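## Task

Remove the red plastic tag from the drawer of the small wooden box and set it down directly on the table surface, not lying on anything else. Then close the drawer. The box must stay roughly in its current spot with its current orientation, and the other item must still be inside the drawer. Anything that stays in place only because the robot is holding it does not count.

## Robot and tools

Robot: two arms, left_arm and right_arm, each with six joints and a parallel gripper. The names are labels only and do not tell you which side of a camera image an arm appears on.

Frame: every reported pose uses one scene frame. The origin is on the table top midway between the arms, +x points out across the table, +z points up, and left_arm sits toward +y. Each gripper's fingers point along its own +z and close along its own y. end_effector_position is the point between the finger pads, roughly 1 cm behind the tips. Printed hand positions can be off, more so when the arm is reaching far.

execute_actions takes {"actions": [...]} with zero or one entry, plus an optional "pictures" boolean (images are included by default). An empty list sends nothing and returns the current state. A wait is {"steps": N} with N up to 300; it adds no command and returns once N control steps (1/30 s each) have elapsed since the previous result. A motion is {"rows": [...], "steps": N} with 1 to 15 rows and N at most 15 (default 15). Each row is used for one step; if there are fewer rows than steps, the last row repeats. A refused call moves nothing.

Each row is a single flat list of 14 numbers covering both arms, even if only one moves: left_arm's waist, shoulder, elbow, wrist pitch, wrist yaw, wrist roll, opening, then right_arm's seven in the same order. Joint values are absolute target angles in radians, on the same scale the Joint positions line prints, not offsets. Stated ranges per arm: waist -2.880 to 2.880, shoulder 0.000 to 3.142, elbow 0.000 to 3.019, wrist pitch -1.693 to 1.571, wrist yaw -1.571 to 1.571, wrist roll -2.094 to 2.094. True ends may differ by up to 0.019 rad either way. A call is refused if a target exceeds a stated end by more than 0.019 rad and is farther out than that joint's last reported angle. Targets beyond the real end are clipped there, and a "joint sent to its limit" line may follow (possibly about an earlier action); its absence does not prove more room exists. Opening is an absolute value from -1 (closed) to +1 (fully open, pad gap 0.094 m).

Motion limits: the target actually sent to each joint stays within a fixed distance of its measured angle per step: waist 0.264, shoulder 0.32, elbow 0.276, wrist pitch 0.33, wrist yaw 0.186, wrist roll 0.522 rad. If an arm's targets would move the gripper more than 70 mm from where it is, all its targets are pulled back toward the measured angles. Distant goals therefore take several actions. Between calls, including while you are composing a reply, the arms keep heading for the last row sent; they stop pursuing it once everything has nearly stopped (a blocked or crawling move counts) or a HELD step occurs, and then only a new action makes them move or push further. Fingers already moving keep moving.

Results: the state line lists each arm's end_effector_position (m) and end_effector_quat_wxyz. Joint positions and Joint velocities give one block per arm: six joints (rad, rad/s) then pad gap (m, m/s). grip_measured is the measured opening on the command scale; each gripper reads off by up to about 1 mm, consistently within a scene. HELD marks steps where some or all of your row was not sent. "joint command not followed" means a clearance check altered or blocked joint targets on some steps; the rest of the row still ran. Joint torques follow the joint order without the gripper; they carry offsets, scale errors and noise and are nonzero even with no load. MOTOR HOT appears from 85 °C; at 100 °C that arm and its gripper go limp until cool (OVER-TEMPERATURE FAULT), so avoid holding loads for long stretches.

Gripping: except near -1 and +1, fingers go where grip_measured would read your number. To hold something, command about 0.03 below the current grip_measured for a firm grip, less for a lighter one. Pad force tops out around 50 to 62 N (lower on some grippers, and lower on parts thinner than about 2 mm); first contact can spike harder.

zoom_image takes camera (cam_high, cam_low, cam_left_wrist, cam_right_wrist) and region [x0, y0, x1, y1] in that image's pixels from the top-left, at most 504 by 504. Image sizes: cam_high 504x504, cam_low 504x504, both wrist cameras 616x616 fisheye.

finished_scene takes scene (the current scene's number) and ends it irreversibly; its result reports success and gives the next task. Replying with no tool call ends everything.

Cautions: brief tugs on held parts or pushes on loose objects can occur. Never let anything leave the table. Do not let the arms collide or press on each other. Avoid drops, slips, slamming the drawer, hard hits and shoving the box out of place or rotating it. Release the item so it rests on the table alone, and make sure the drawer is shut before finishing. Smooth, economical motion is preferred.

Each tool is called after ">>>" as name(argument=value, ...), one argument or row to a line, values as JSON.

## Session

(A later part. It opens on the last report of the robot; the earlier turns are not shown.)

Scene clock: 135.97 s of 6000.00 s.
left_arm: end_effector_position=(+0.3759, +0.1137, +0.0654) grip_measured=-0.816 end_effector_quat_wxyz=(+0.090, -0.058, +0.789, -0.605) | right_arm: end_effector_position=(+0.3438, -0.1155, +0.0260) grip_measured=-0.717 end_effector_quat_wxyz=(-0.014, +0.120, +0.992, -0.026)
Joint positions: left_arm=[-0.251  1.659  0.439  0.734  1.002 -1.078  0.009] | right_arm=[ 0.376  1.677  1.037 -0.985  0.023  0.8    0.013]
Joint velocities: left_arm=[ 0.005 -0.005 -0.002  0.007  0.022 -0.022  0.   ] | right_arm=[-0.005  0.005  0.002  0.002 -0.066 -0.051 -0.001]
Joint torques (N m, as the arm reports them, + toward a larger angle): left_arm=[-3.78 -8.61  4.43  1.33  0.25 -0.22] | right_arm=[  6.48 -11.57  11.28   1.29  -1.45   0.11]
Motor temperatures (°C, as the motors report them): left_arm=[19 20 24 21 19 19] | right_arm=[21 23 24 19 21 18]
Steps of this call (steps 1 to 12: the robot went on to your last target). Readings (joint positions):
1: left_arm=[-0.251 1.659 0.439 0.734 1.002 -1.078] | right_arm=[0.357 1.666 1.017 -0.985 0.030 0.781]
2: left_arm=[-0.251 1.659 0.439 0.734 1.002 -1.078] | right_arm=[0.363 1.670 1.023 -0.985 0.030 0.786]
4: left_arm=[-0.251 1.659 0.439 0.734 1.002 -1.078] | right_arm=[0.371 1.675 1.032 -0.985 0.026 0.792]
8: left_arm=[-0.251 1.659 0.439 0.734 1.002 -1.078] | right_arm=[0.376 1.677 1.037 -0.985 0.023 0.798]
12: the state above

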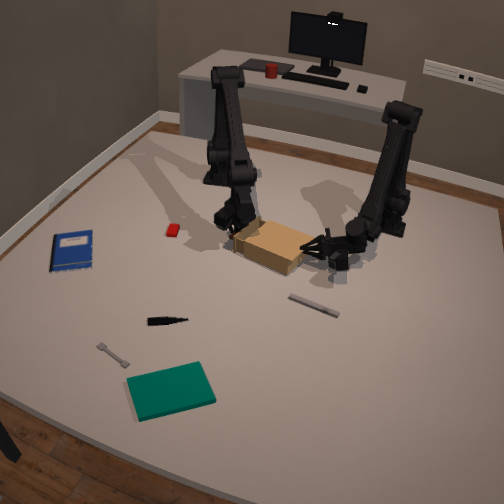

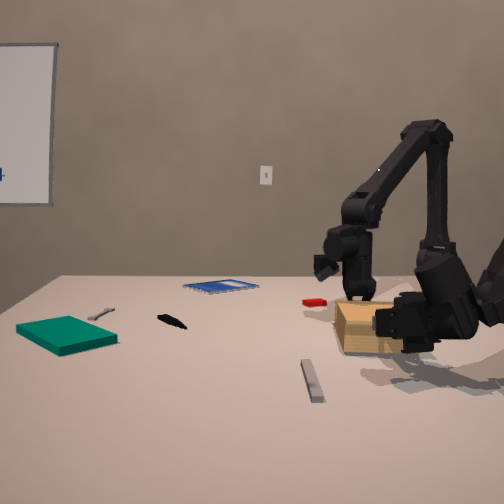

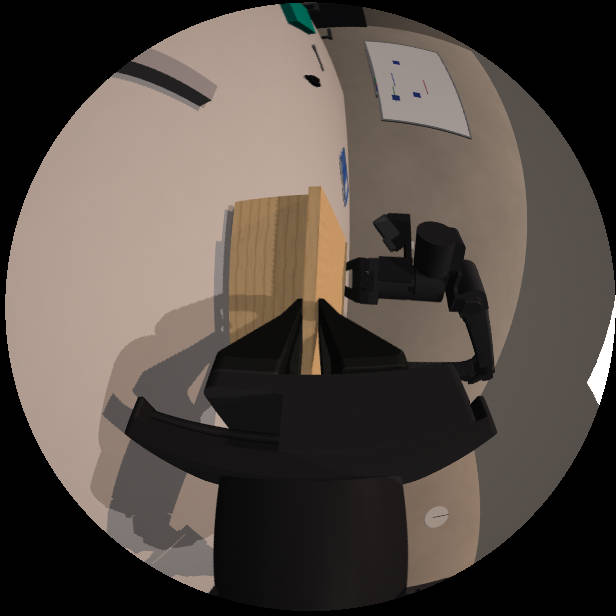

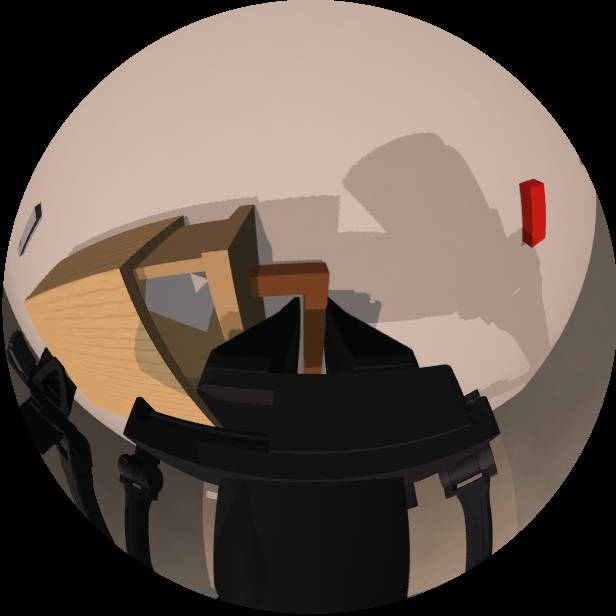

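>>> execute_actions(
  actions=[
    {"rows":[[-0.285,1.675,0.455,0.73,1.0,-1.11,-0.85,0.38,1.665,1.04,-0.96,0,0.8,-0.6],[-0.285,1.68,0.455,0.73,1.0,-1.11,-0.85,0.375,1.66,1.03,-0.95,0,0.8,-0.55],[-0.285,1.68,0.455,0.73,1.0,-1.11,-0.85,0.375,1.652,1.02,-0.945,0,0.8,-0.55],[-0.285,1.68,0.455,0.73,1.0,-1.11,-0.85,0.377,1.645,1.012,-0.94,0,0.8,-0.55],[-0.285,1.68,0.455,0.73,1.0,-1.11,-0.85,0.38,1.638,1.004,-0.935,0,0.8,-0.55],[-0.285,1.68,0.455,0.73,1.0,-1.11,-0.85,0.383,1.631,0.996,-0.93,0,0.8,-0.55],[-0.285,1.68,0.455,0.73,1.0,-1.11,-0.85,0.386,1.624,0.988,-0.925,0,0.8,-0.55],[-0.285,1.68,0.455,0.73,1.0,-1.11,-0.85,0.389,1.617,0.98,-0.92,0,0.8,-0.55],[-0.285,1.68,0.455,0.73,1.0,-1.11,-0.85,0.392,1.61,0.972,-0.915,0,0.8,-0.55],[-0.285,1.68,0.455,0.73,1.0,-1.11,-0.85,0.395,1.603,0.964,-0.91,0,0.8,-0.55],[-0.285,1.68,0.455,0.73,1.0,-1.11,-0.85,0.398,1.596,0.956,-0.905,0,0.8,-0.55],[-0.285,1.68,0.455,0.73,1.0,-1.11,-0.85,0.4,1.59,0.948,-0.9,0,0.8,-0.55]],"steps":15},
  ],
  pictures=false,
)

>>> execute_actions(
  actions=[
    {"steps":10},
  ],
)

Scene clock: 139.93 s of 6000.00 s.
left_arm: end_effector_position=(+0.3712, +0.1086, +0.0629) grip_measured=-0.816 end_effector_quat_wxyz=(+0.082, -0.053, +0.790, -0.605) | right_arm: end_effector_position=(+0.3234, -0.1188, +0.0258) grip_measured=-0.552 end_effector_quat_wxyz=(-0.004, +0.116, +0.993, -0.007)
Joint positions: left_arm=[-0.266  1.665  0.439  0.734  1.003 -1.078  0.009] | right_arm=[ 0.388  1.612  0.951 -0.924  0.006  0.804  0.021]
Joint velocities: left_arm=[ 0.015  0.015 -0.012  0.002 -0.022 -0.037  0.   ] | right_arm=[ 0.054 -0.073 -0.056  0.007 -0.007  0.066 -0.001]
Joint torques (N m, as the arm reports them, + toward a larger angle): left_arm=[-1.88 -7.95  4.49  1.32  0.18 -0.21] | right_arm=[  1.26 -15.06   6.29   1.64  -0.11   0.  ]
Motor temperatures (°C, as the motors report them): left_arm=[19 20 24 21 19 19] | right_arm=[21 23 24 19 21 18]
Steps of this call (steps 1 to 30: the robot went on to your last target; steps 31 to 100: nothing new was sent; then 0.13 s passed at rest; steps 101 to 115: all 15 steps of this action). Readings (joint positions):
101: left_arm=[-0.251 1.659 0.439 0.734 1.002 -1.078] | right_arm=[0.374 1.677 1.037 -0.985 0.023 0.802]
102: left_arm=[-0.251 1.659 0.439 0.734 1.003 -1.078] | right_arm=[0.370 1.676 1.036 -0.985 0.022 0.804]
104: left_arm=[-0.254 1.663 0.439 0.734 1.003 -1.078] | right_arm=[0.361 1.669 1.030 -0.975 0.014 0.804]
108: left_arm=[-0.262 1.665 0.439 0.734 1.003 -1.078] | right_arm=[0.362 1.651 0.999 -0.950 0.008 0.804]
115: the state above

Scene clock: 140.27 s of 6000.00 s.
left_arm: end_effector_position=(+0.3713, +0.1087, +0.0628) grip_measured=-0.816 end_effector_quat_wxyz=(+0.082, -0.054, +0.790, -0.605) | right_arm: end_effector_position=(+0.3231, -0.1185, +0.0263) grip_measured=-0.552 end_effector_quat_wxyz=(-0.003, +0.116, +0.993, -0.006)
Joint positions: left_arm=[-0.266  1.665  0.439  0.734  1.003 -1.08   0.009] | right_arm=[ 0.389  1.61   0.95  -0.923  0.006  0.804  0.021]
Joint velocities: left_arm=[-0.015  0.005  0.002  0.002 -0.022 -0.022 -0.001] | right_arm=[-0.024  0.005 -0.002 -0.017  0.051 -0.095  0.   ]
Joint torques (N m, as the arm reports them, + toward a larger angle): left_arm=[-2.11 -7.93  4.47  1.31  0.18 -0.2 ] | right_arm=[  1.61 -14.39   6.32   1.67  -0.11   0.  ]
Motor temperatures (°C, as the motors report them): left_arm=[19 20 24 21 19 19] | right_arm=[21 23 24 19 21 18]
Steps of this call (steps 1 to 10: the robot went on to your last target). Readings (joint positions):
1: left_arm=[-0.266 1.665 0.439 0.734 1.003 -1.078] | right_arm=[0.389 1.610 0.950 -0.923 0.006 0.804]
2: left_arm=[-0.266 1.665 0.439 0.734 1.003 -1.079] | right_arm=[0.389 1.610 0.950 -0.923 0.006 0.804]
4: left_arm=[-0.266 1.665 0.439 0.734 1.003 -1.079] | right_arm=[0.389 1.610 0.950 -0.923 0.006 0.804]
8: left_arm=[-0.266 1.665 0.439 0.734 1.003 -1.080] | right_arm=[0.389 1.610 0.950 -0.923 0.006 0.804]
10: the state above

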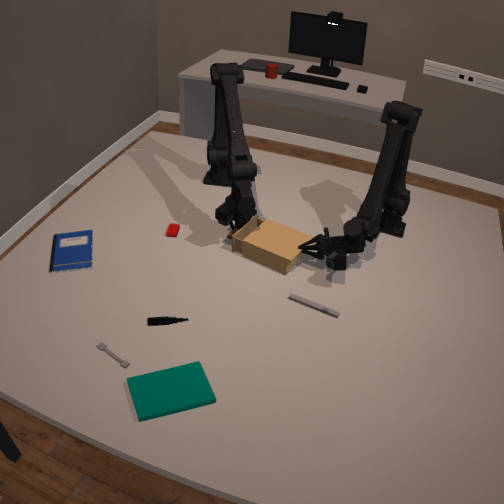

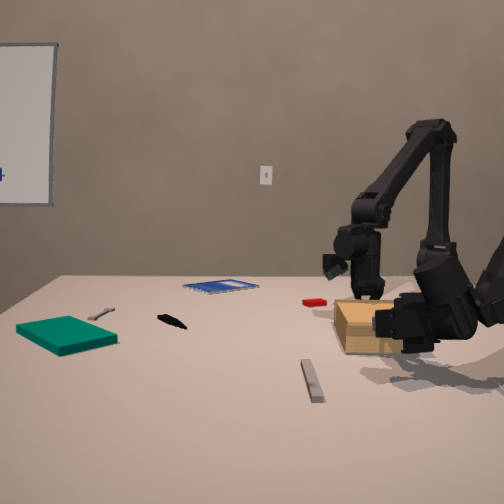

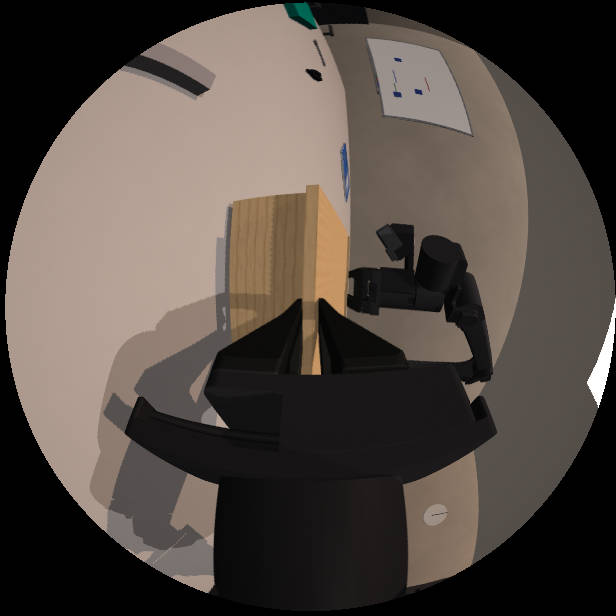

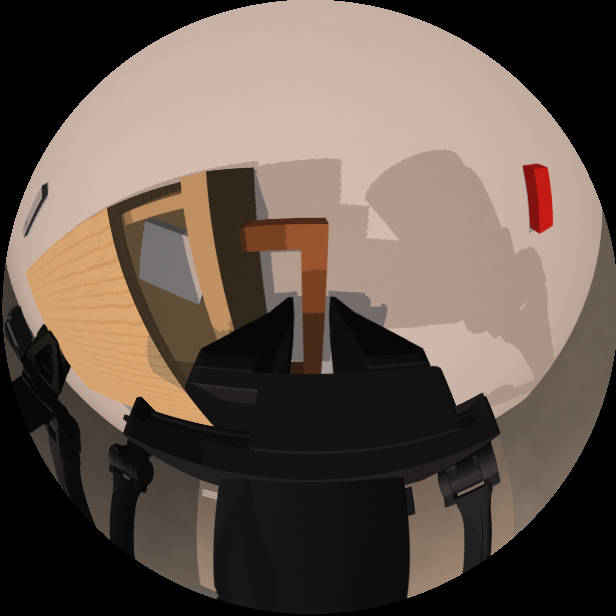

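>>> execute_actions(
  actions=[
    {"rows":[[-0.29,1.68,0.455,0.73,1.0,-1.09,-0.85,0.405,1.61,0.975,-0.905,-0.01,0.805,-0.65],[-0.295,1.68,0.455,0.73,1.0,-1.09,-0.85,0.415,1.615,0.99,-0.905,-0.02,0.81,-0.65],[-0.3,1.68,0.455,0.73,1.0,-1.09,-0.85,0.424,1.62,0.998,-0.906,-0.03,0.815,-0.65],[-0.3,1.68,0.455,0.73,1.0,-1.09,-0.85,0.431,1.626,1.006,-0.908,-0.03,0.82,-0.65],[-0.3,1.68,0.455,0.73,1.0,-1.09,-0.85,0.438,1.632,1.014,-0.91,-0.03,0.825,-0.65],[-0.3,1.68,0.455,0.73,1.0,-1.09,-0.85,0.445,1.638,1.022,-0.912,-0.03,0.83,-0.65],[-0.3,1.68,0.455,0.73,1.0,-1.09,-0.85,0.452,1.644,1.03,-0.914,-0.03,0.835,-0.65],[-0.3,1.68,0.455,0.73,1.0,-1.09,-0.85,0.459,1.65,1.038,-0.916,-0.03,0.84,-0.65],[-0.3,1.68,0.455,0.73,1.0,-1.09,-0.85,0.466,1.657,1.046,-0.918,-0.03,0.845,-0.65],[-0.3,1.68,0.455,0.73,1.0,-1.09,-0.85,0.473,1.663,1.054,-0.92,-0.03,0.85,-0.65],[-0.3,1.68,0.455,0.73,1.0,-1.09,-0.85,0.48,1.669,1.062,-0.922,-0.03,0.855,-0.65],[-0.3,1.68,0.455,0.73,1.0,-1.09,-0.85,0.487,1.676,1.07,-0.924,-0.03,0.86,-0.65],[-0.3,1.68,0.455,0.73,1.0,-1.09,-0.85,0.494,1.682,1.078,-0.926,-0.03,0.865,-0.65],[-0.3,1.68,0.455,0.73,1.0,-1.09,-0.85,0.5,1.688,1.086,-0.928,-0.03,0.87,-0.65],[-0.3,1.68,0.455,0.73,1.0,-1.09,-0.85,0.507,1.695,1.095,-0.93,-0.03,0.875,-0.65]],"steps":15},
  ],
  pictures=false,
)

>>> execute_actions(
  actions=[
    {"steps":15},
  ],
)

Scene clock: 144.27 s of 6000.00 s.
left_arm: end_effector_position=(+0.3712, +0.1079, +0.0625) grip_measured=-0.816 end_effector_quat_wxyz=(+0.085, -0.051, +0.791, -0.604) | right_arm: end_effector_position=(+0.3254, -0.0864, +0.0257) grip_measured=-0.648 end_effector_quat_wxyz=(-0.007, +0.116, +0.993, -0.002)
Joint positions: left_arm=[-0.269  1.665  0.439  0.734  0.998 -1.072  0.009] | right_arm=[ 0.445  1.656  1.008 -0.935 -0.007  0.859  0.017]
Joint velocities: left_arm=[-0.005 -0.005  0.007 -0.007 -0.007 -0.037 -0.   ] | right_arm=[ 0.181  0.171  0.261 -0.081  0.022  0.168  0.   ]
Joint torques (N m, as the arm reports them, + toward a larger angle): left_arm=[-3.39 -8.1   4.5   1.34  0.44 -0.1 ] | right_arm=[  5.26 -11.59  11.78   0.91  -0.77  -0.1 ]
Motor temperatures (°C, as the motors report them): left_arm=[19 20 24 21 20 19] | right_arm=[21 23 24 19 21 18]
Steps of this call (steps 1 to 15: the robot went on to your last target; steps 16 to 90: nothing new was sent; then 0.50 s passed at rest; steps 91 to 105: all 15 steps of this action). Readings (joint positions):
91: left_arm=[-0.267 1.665 0.439 0.734 1.003 -1.080] | right_arm=[0.389 1.610 0.950 -0.923 0.000 0.804]
92: left_arm=[-0.269 1.665 0.439 0.734 1.002 -1.080] | right_arm=[0.391 1.610 0.950 -0.922 -0.006 0.804]
94: left_arm=[-0.269 1.665 0.439 0.734 0.999 -1.079] | right_arm=[0.394 1.610 0.950 -0.922 -0.010 0.809]
98: left_arm=[-0.269 1.665 0.439 0.734 0.999 -1.074] | right_arm=[0.404 1.616 0.955 -0.923 -0.008 0.822]
105: the state above

Scene clock: 144.77 s of 6000.00 s.
left_arm: end_effector_position=(+0.3717, +0.1083, +0.0624) grip_measured=-0.816 end_effector_quat_wxyz=(+0.087, -0.051, +0.791, -0.604) | right_arm: end_effector_position=(+0.3267, -0.0800, +0.0258) grip_measured=-0.648 end_effector_quat_wxyz=(-0.006, +0.120, +0.993, -0.004)
Joint positions: left_arm=[-0.268  1.665  0.439  0.734  0.997 -1.07   0.009] | right_arm=[ 0.457  1.667  1.023 -0.94  -0.003  0.879  0.017]
Joint velocities: left_arm=[-0.015  0.005 -0.007 -0.007  0.022 -0.051 -0.   ] | right_arm=[-0.005 -0.015  0.022  0.002  0.022  0.022 -0.001]
Joint torques (N m, as the arm reports them, + toward a larger angle): left_arm=[-3.13 -7.91  4.43  1.29  0.5  -0.1 ] | right_arm=[  5.27 -11.29  11.86   1.06  -0.87   0.  ]
Motor temperatures (°C, as the motors report them): left_arm=[19 20 24 21 20 19] | right_arm=[21 23 24 19 21 18]
Steps of this call (steps 1 to 15: the robot went on to your last target). Readings (joint positions):
1: left_arm=[-0.269 1.665 0.439 0.734 0.998 -1.071] | right_arm=[0.451 1.661 1.015 -0.936 -0.006 0.865]
2: left_arm=[-0.269 1.665 0.439 0.734 0.998 -1.071] | right_arm=[0.455 1.666 1.021 -0.937 -0.006 0.869]
4: left_arm=[-0.268 1.665 0.439 0.734 0.997 -1.070] | right_arm=[0.457 1.667 1.023 -0.940 -0.003 0.876]
8: left_arm=[-0.268 1.665 0.439 0.734 0.997 -1.070] | right_arm=[0.457 1.667 1.023 -0.940 -0.003 0.879]
15: the state above

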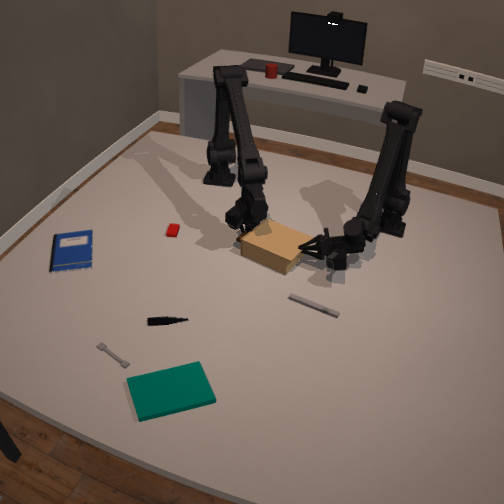

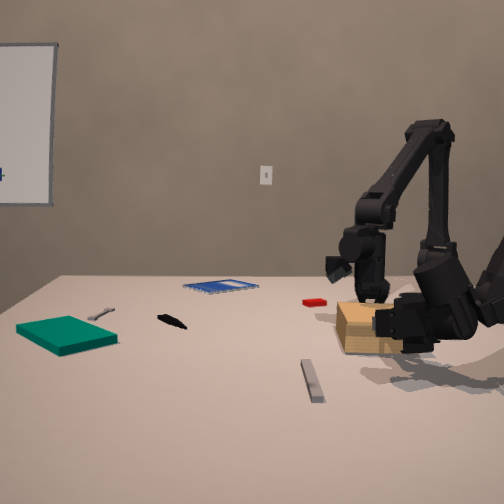

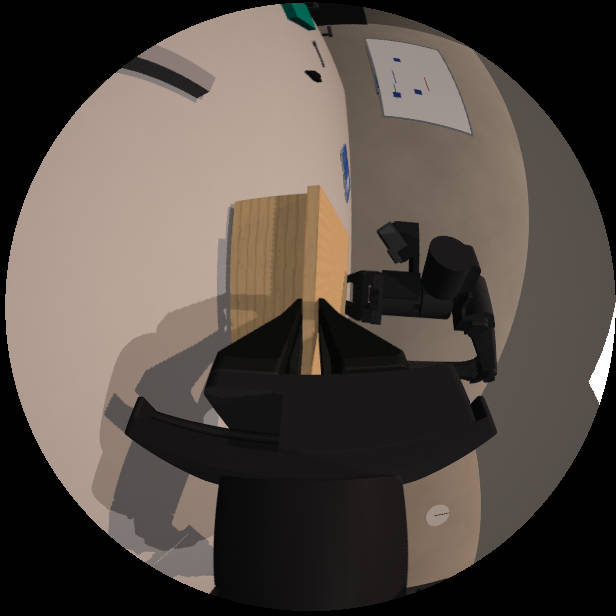

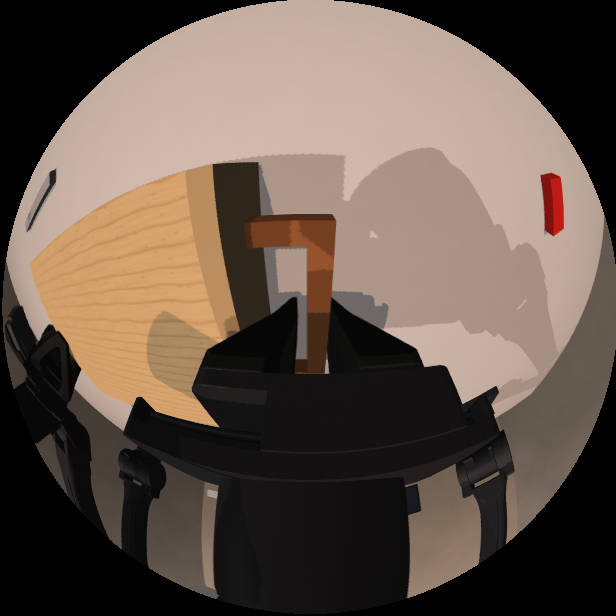

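>>> execute_actions(
  actions=[
    {"rows":[[-0.275,1.67,0.455,0.73,1.0,-1.08,-0.85,0.46,1.68,1.06,-0.94,0,0.86,-0.75],[-0.275,1.67,0.455,0.73,1.0,-1.08,-0.85,0.455,1.68,1.06,-0.94,0,0.85,-0.81],[-0.275,1.67,0.455,0.73,1.0,-1.08,-0.85,0.45,1.685,1.065,-0.94,0,0.84,-0.81],[-0.275,1.67,0.455,0.73,1.0,-1.08,-0.85,0.445,1.69,1.07,-0.94,0,0.83,-0.81],[-0.275,1.67,0.455,0.73,1.0,-1.08,-0.85,0.44,1.695,1.078,-0.94,0,0.82,-0.81],[-0.275,1.67,0.455,0.73,1.0,-1.08,-0.85,0.435,1.70,1.085,-0.94,0,0.82,-0.81],[-0.275,1.67,0.455,0.73,1.0,-1.08,-0.85,0.43,1.70,1.09,-0.94,0,0.82,-0.81]],"steps":15},
  ],
)

Scene clock: 146.90 s of 6000.00 s.
left_arm: end_effector_position=(+0.3725, +0.1089, +0.0629) grip_measured=-0.816 end_effector_quat_wxyz=(+0.088, -0.050, +0.791, -0.604) | right_arm: end_effector_position=(+0.3341, -0.0859, +0.0251) grip_measured=-0.796 end_effector_quat_wxyz=(-0.006, +0.107, +0.994, -0.006)
Joint positions: left_arm=[-0.266  1.665  0.44   0.734  0.999 -1.068  0.009] | right_arm=[ 0.437  1.676  1.033 -0.945  0.002  0.835  0.01 ]
Joint velocities: left_arm=[ 0.015 -0.005  0.012  0.002 -0.007 -0.051 -0.   ] | right_arm=[ 0.005 -0.015  0.007 -0.002 -0.051  0.022  0.001]
Joint torques (N m, as the arm reports them, + toward a larger angle): left_arm=[-0.89 -8.82  4.37  1.39  0.41 -0.02] | right_arm=[ -0.04 -11.59  10.73   0.83   0.04  -0.13]
Motor temperatures (°C, as the motors report them): left_arm=[19 20 24 21 20 19] | right_arm=[21 23 24 19 21 18]
Steps of this call (steps 1 to 15: the robot went on to your last target; steps 16 to 49: nothing new was sent; steps 50 to 64: all 15 steps of this action). Readings (joint positions):
50: left_arm=[-0.266 1.665 0.439 0.734 0.998 -1.069] | right_arm=[0.455 1.667 1.023 -0.943 0.006 0.879]
51: left_arm=[-0.266 1.665 0.439 0.734 0.999 -1.068] | right_arm=[0.454 1.667 1.023 -0.945 0.009 0.876]
53: left_arm=[-0.266 1.665 0.439 0.734 0.999 -1.068] | right_arm=[0.449 1.668 1.023 -0.945 0.007 0.867]
57: left_arm=[-0.266 1.665 0.439 0.734 1.001 -1.068] | right_arm=[0.441 1.673 1.029 -0.945 0.003 0.847]
64: the state above

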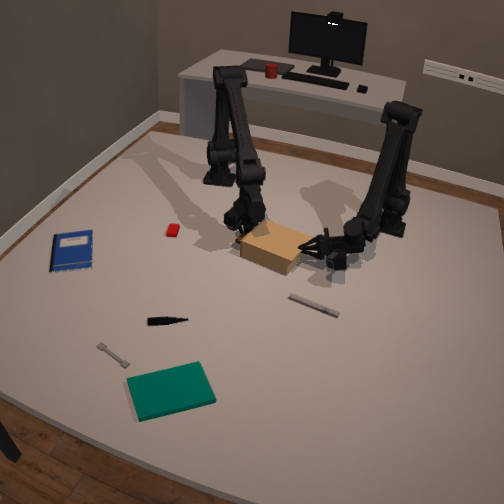

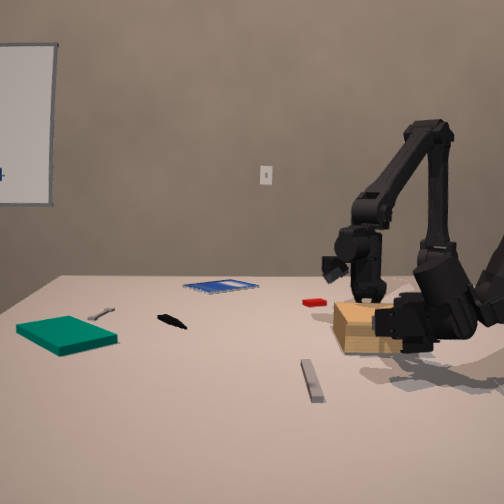

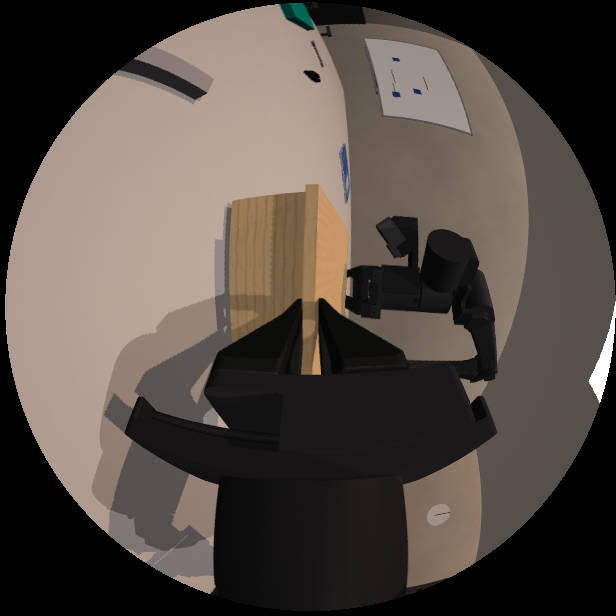

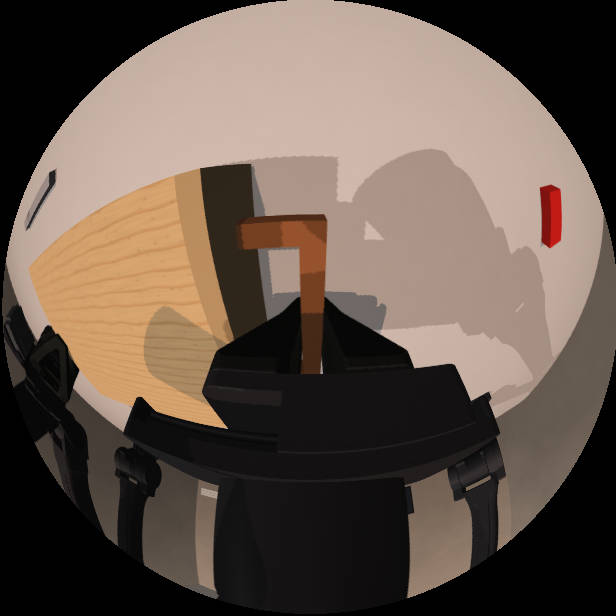

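Good. Release both and withdraw.

>>> execute_actions(
  actions=[
    {"rows":[[-0.268,1.665,0.455,0.73,1.0,-1.08,-0.7,0.435,1.67,1.06,-0.945,0,0.83,-0.65],[-0.268,1.665,0.455,0.73,1.0,-1.08,-0.55,0.435,1.665,1.06,-0.945,0,0.83,-0.55],[-0.268,1.665,0.455,0.73,1.0,-1.08,-0.45,0.435,1.655,1.07,-0.96,0,0.83,-0.55],[-0.26,1.665,0.455,0.73,1.0,-1.08,-0.45,0.435,1.645,1.08,-0.98,0,0.83,-0.55],[-0.25,1.665,0.455,0.73,1.0,-1.08,-0.45,0.435,1.635,1.09,-1.0,0,0.83,-0.55],[-0.24,1.665,0.455,0.73,1.0,-1.08,-0.45,0.435,1.625,1.10,-1.02,0,0.83,-0.55],[-0.23,1.665,0.455,0.73,1.0,-1.08,-0.45,0.435,1.615,1.11,-1.04,0,0.83,-0.55],[-0.22,1.665,0.455,0.73,1.0,-1.08,-0.45,0.435,1.605,1.12,-1.06,0,0.83,-0.55],[-0.21,1.665,0.455,0.73,1.0,-1.08,-0.45,0.435,1.595,1.13,-1.08,0,0.83,-0.55],[-0.2,1.665,0.455,0.73,1.0,-1.08,-0.45,0.435,1.585,1.14,-1.1,0,0.83,-0.55],[-0.19,1.665,0.455,0.73,1.0,-1.08,-0.45,0.435,1.575,1.15,-1.12,0,0.83,-0.55],[-0.18,1.665,0.455,0.73,1.0,-1.08,-0.45,0.435,1.565,1.16,-1.14,0,0.83,-0.55],[-0.17,1.665,0.455,0.73,1.0,-1.08,-0.45,0.435,1.555,1.17,-1.16,0,0.83,-0.55],[-0.16,1.665,0.455,0.73,1.0,-1.08,-0.45,0.435,1.545,1.18,-1.18,0,0.83,-0.55]],"steps":15},
  ],
  pictures=false,
)

>>> execute_actions(
  actions=[
    {"steps":12},
  ],
)

>>> zoom_image(
  camera="cam_right_wrist",
  region=[130,150,370,390],
)

Scene clock: 149.70 s of 6000.00 s.
left_arm: end_effector_position=(+0.3946, +0.1406, +0.0626) grip_measured=-0.452 end_effector_quat_wxyz=(+0.114, -0.087, +0.788, -0.599) | right_arm: end_effector_position=(+0.3300, -0.0887, +0.0898) grip_measured=-0.552 end_effector_quat_wxyz=(-0.015, +0.107, +0.994, -0.014)
Joint positions: left_arm=[-0.176  1.666  0.44   0.734  0.998 -1.069  0.026] | right_arm=[ 0.437  1.585  1.115 -1.142  0.001  0.834  0.021]
Joint velocities: left_arm=[ 0.269  0.015 -0.017 -0.002  0.007  0.022  0.001] | right_arm=[-0.024 -0.425  0.295 -0.369 -0.051  0.007 -0.   ]
Joint torques (N m, as the arm reports them, + toward a larger angle): left_arm=[-0.32 -9.19  4.38  1.37  0.43  0.  ] | right_arm=[  0.03 -15.06  10.78   0.24   0.07  -0.01]
Motor temperatures (°C, as the motors report them): left_arm=[19 20 24 21 20 19] | right_arm=[21 23 25 19 21 18]
Steps of this call (steps 1 to 15: the robot went on to your last target; steps 16 to 69: nothing new was sent; steps 70 to 84: all 15 steps of this action). Readings (joint positions):
70: left_arm=[-0.266 1.665 0.440 0.734 0.998 -1.068] | right_arm=[0.437 1.676 1.033 -0.945 0.002 0.834]
71: left_arm=[-0.266 1.665 0.440 0.734 0.998 -1.068] | right_arm=[0.437 1.676 1.033 -0.945 0.002 0.834]
73: left_arm=[-0.266 1.666 0.440 0.734 0.998 -1.068] | right_arm=[0.437 1.676 1.033 -0.950 0.002 0.834]
77: left_arm=[-0.253 1.666 0.440 0.734 0.998 -1.069] | right_arm=[0.437 1.664 1.044 -1.008 0.001 0.834]
84: the state above

Scene clock: 150.10 s of 6000.00 s.
left_arm: end_effector_position=(+0.3977, +0.1455, +0.0626) grip_measured=-0.452 end_effector_quat_wxyz=(+0.118, -0.092, +0.787, -0.598) | right_arm: end_effector_position=(+0.3350, -0.0851, +0.1155) grip_measured=-0.552 end_effector_quat_wxyz=(+0.001, +0.107, +0.994, +0.001)
Joint positions: left_arm=[-0.162  1.666  0.44   0.734  0.998 -1.069  0.026] | right_arm=[ 0.437  1.544  1.142 -1.165  0.001  0.834  0.021]
Joint velocities: left_arm=[-0.005 -0.015 -0.012 -0.012 -0.125 -0.022  0.   ] | right_arm=[ 0.005 -0.015 -0.002  0.002 -0.037 -0.051 -0.   ]
Joint torques (N m, as the arm reports them, + toward a larger angle): left_arm=[ 0.26 -9.11  4.27  1.33  0.43 -0.02] | right_arm=[  0.44 -13.72  10.34  -0.2    0.08  -0.01]
Motor temperatures (°C, as the motors report them): left_arm=[19 20 24 21 20 19] | right_arm=[21 23 25 19 21 18]
Steps of this call (steps 1 to 12: the robot went on to your last target). Readings (joint positions):
1: left_arm=[-0.168 1.666 0.440 0.734 0.998 -1.069] | right_arm=[0.437 1.572 1.124 -1.152 0.001 0.834]
2: left_arm=[-0.163 1.666 0.440 0.734 0.998 -1.069] | right_arm=[0.437 1.561 1.132 -1.157 0.001 0.834]
4: left_arm=[-0.162 1.666 0.440 0.734 0.998 -1.069] | right_arm=[0.437 1.547 1.140 -1.161 0.001 0.834]
8: left_arm=[-0.162 1.666 0.440 0.734 0.998 -1.069] | right_arm=[0.437 1.544 1.142 -1.165 0.001 0.834]
12: the state above

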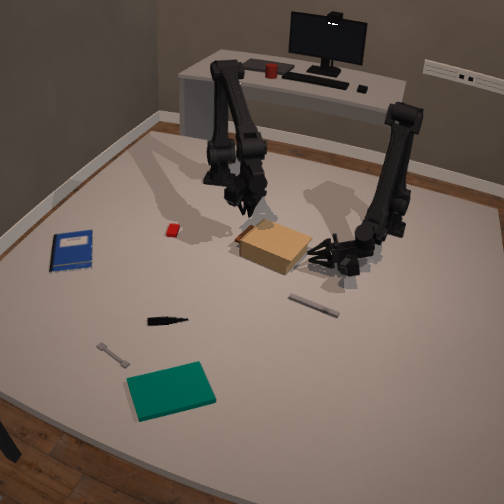

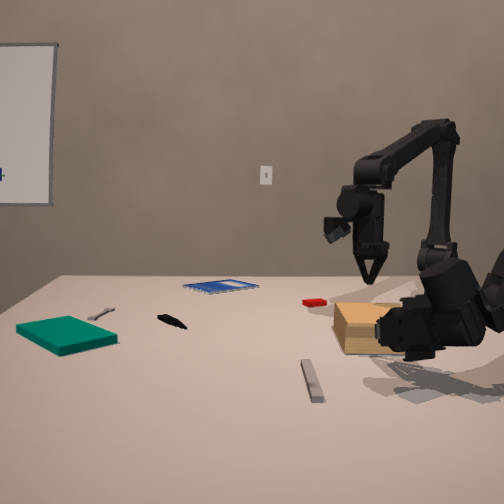

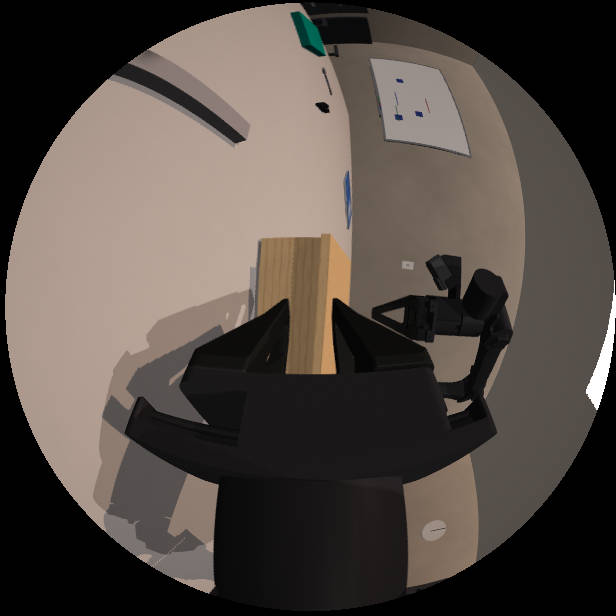

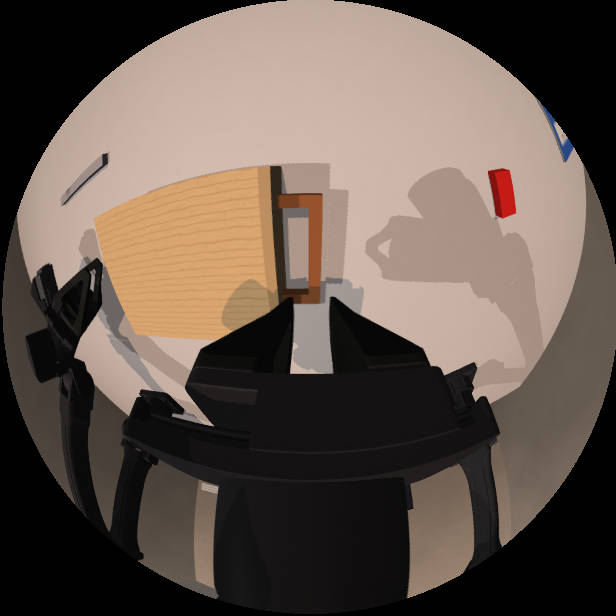

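Region (130, 150, 370, 390) of cam_right_wrist's 616x616 image, scaled by 2.100, with more detail than that image has.

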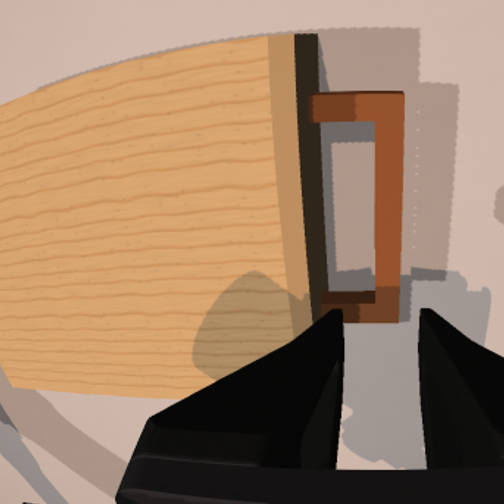

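>>> finished_scene(
  scene=1,
)

The scene is finished: the task was done.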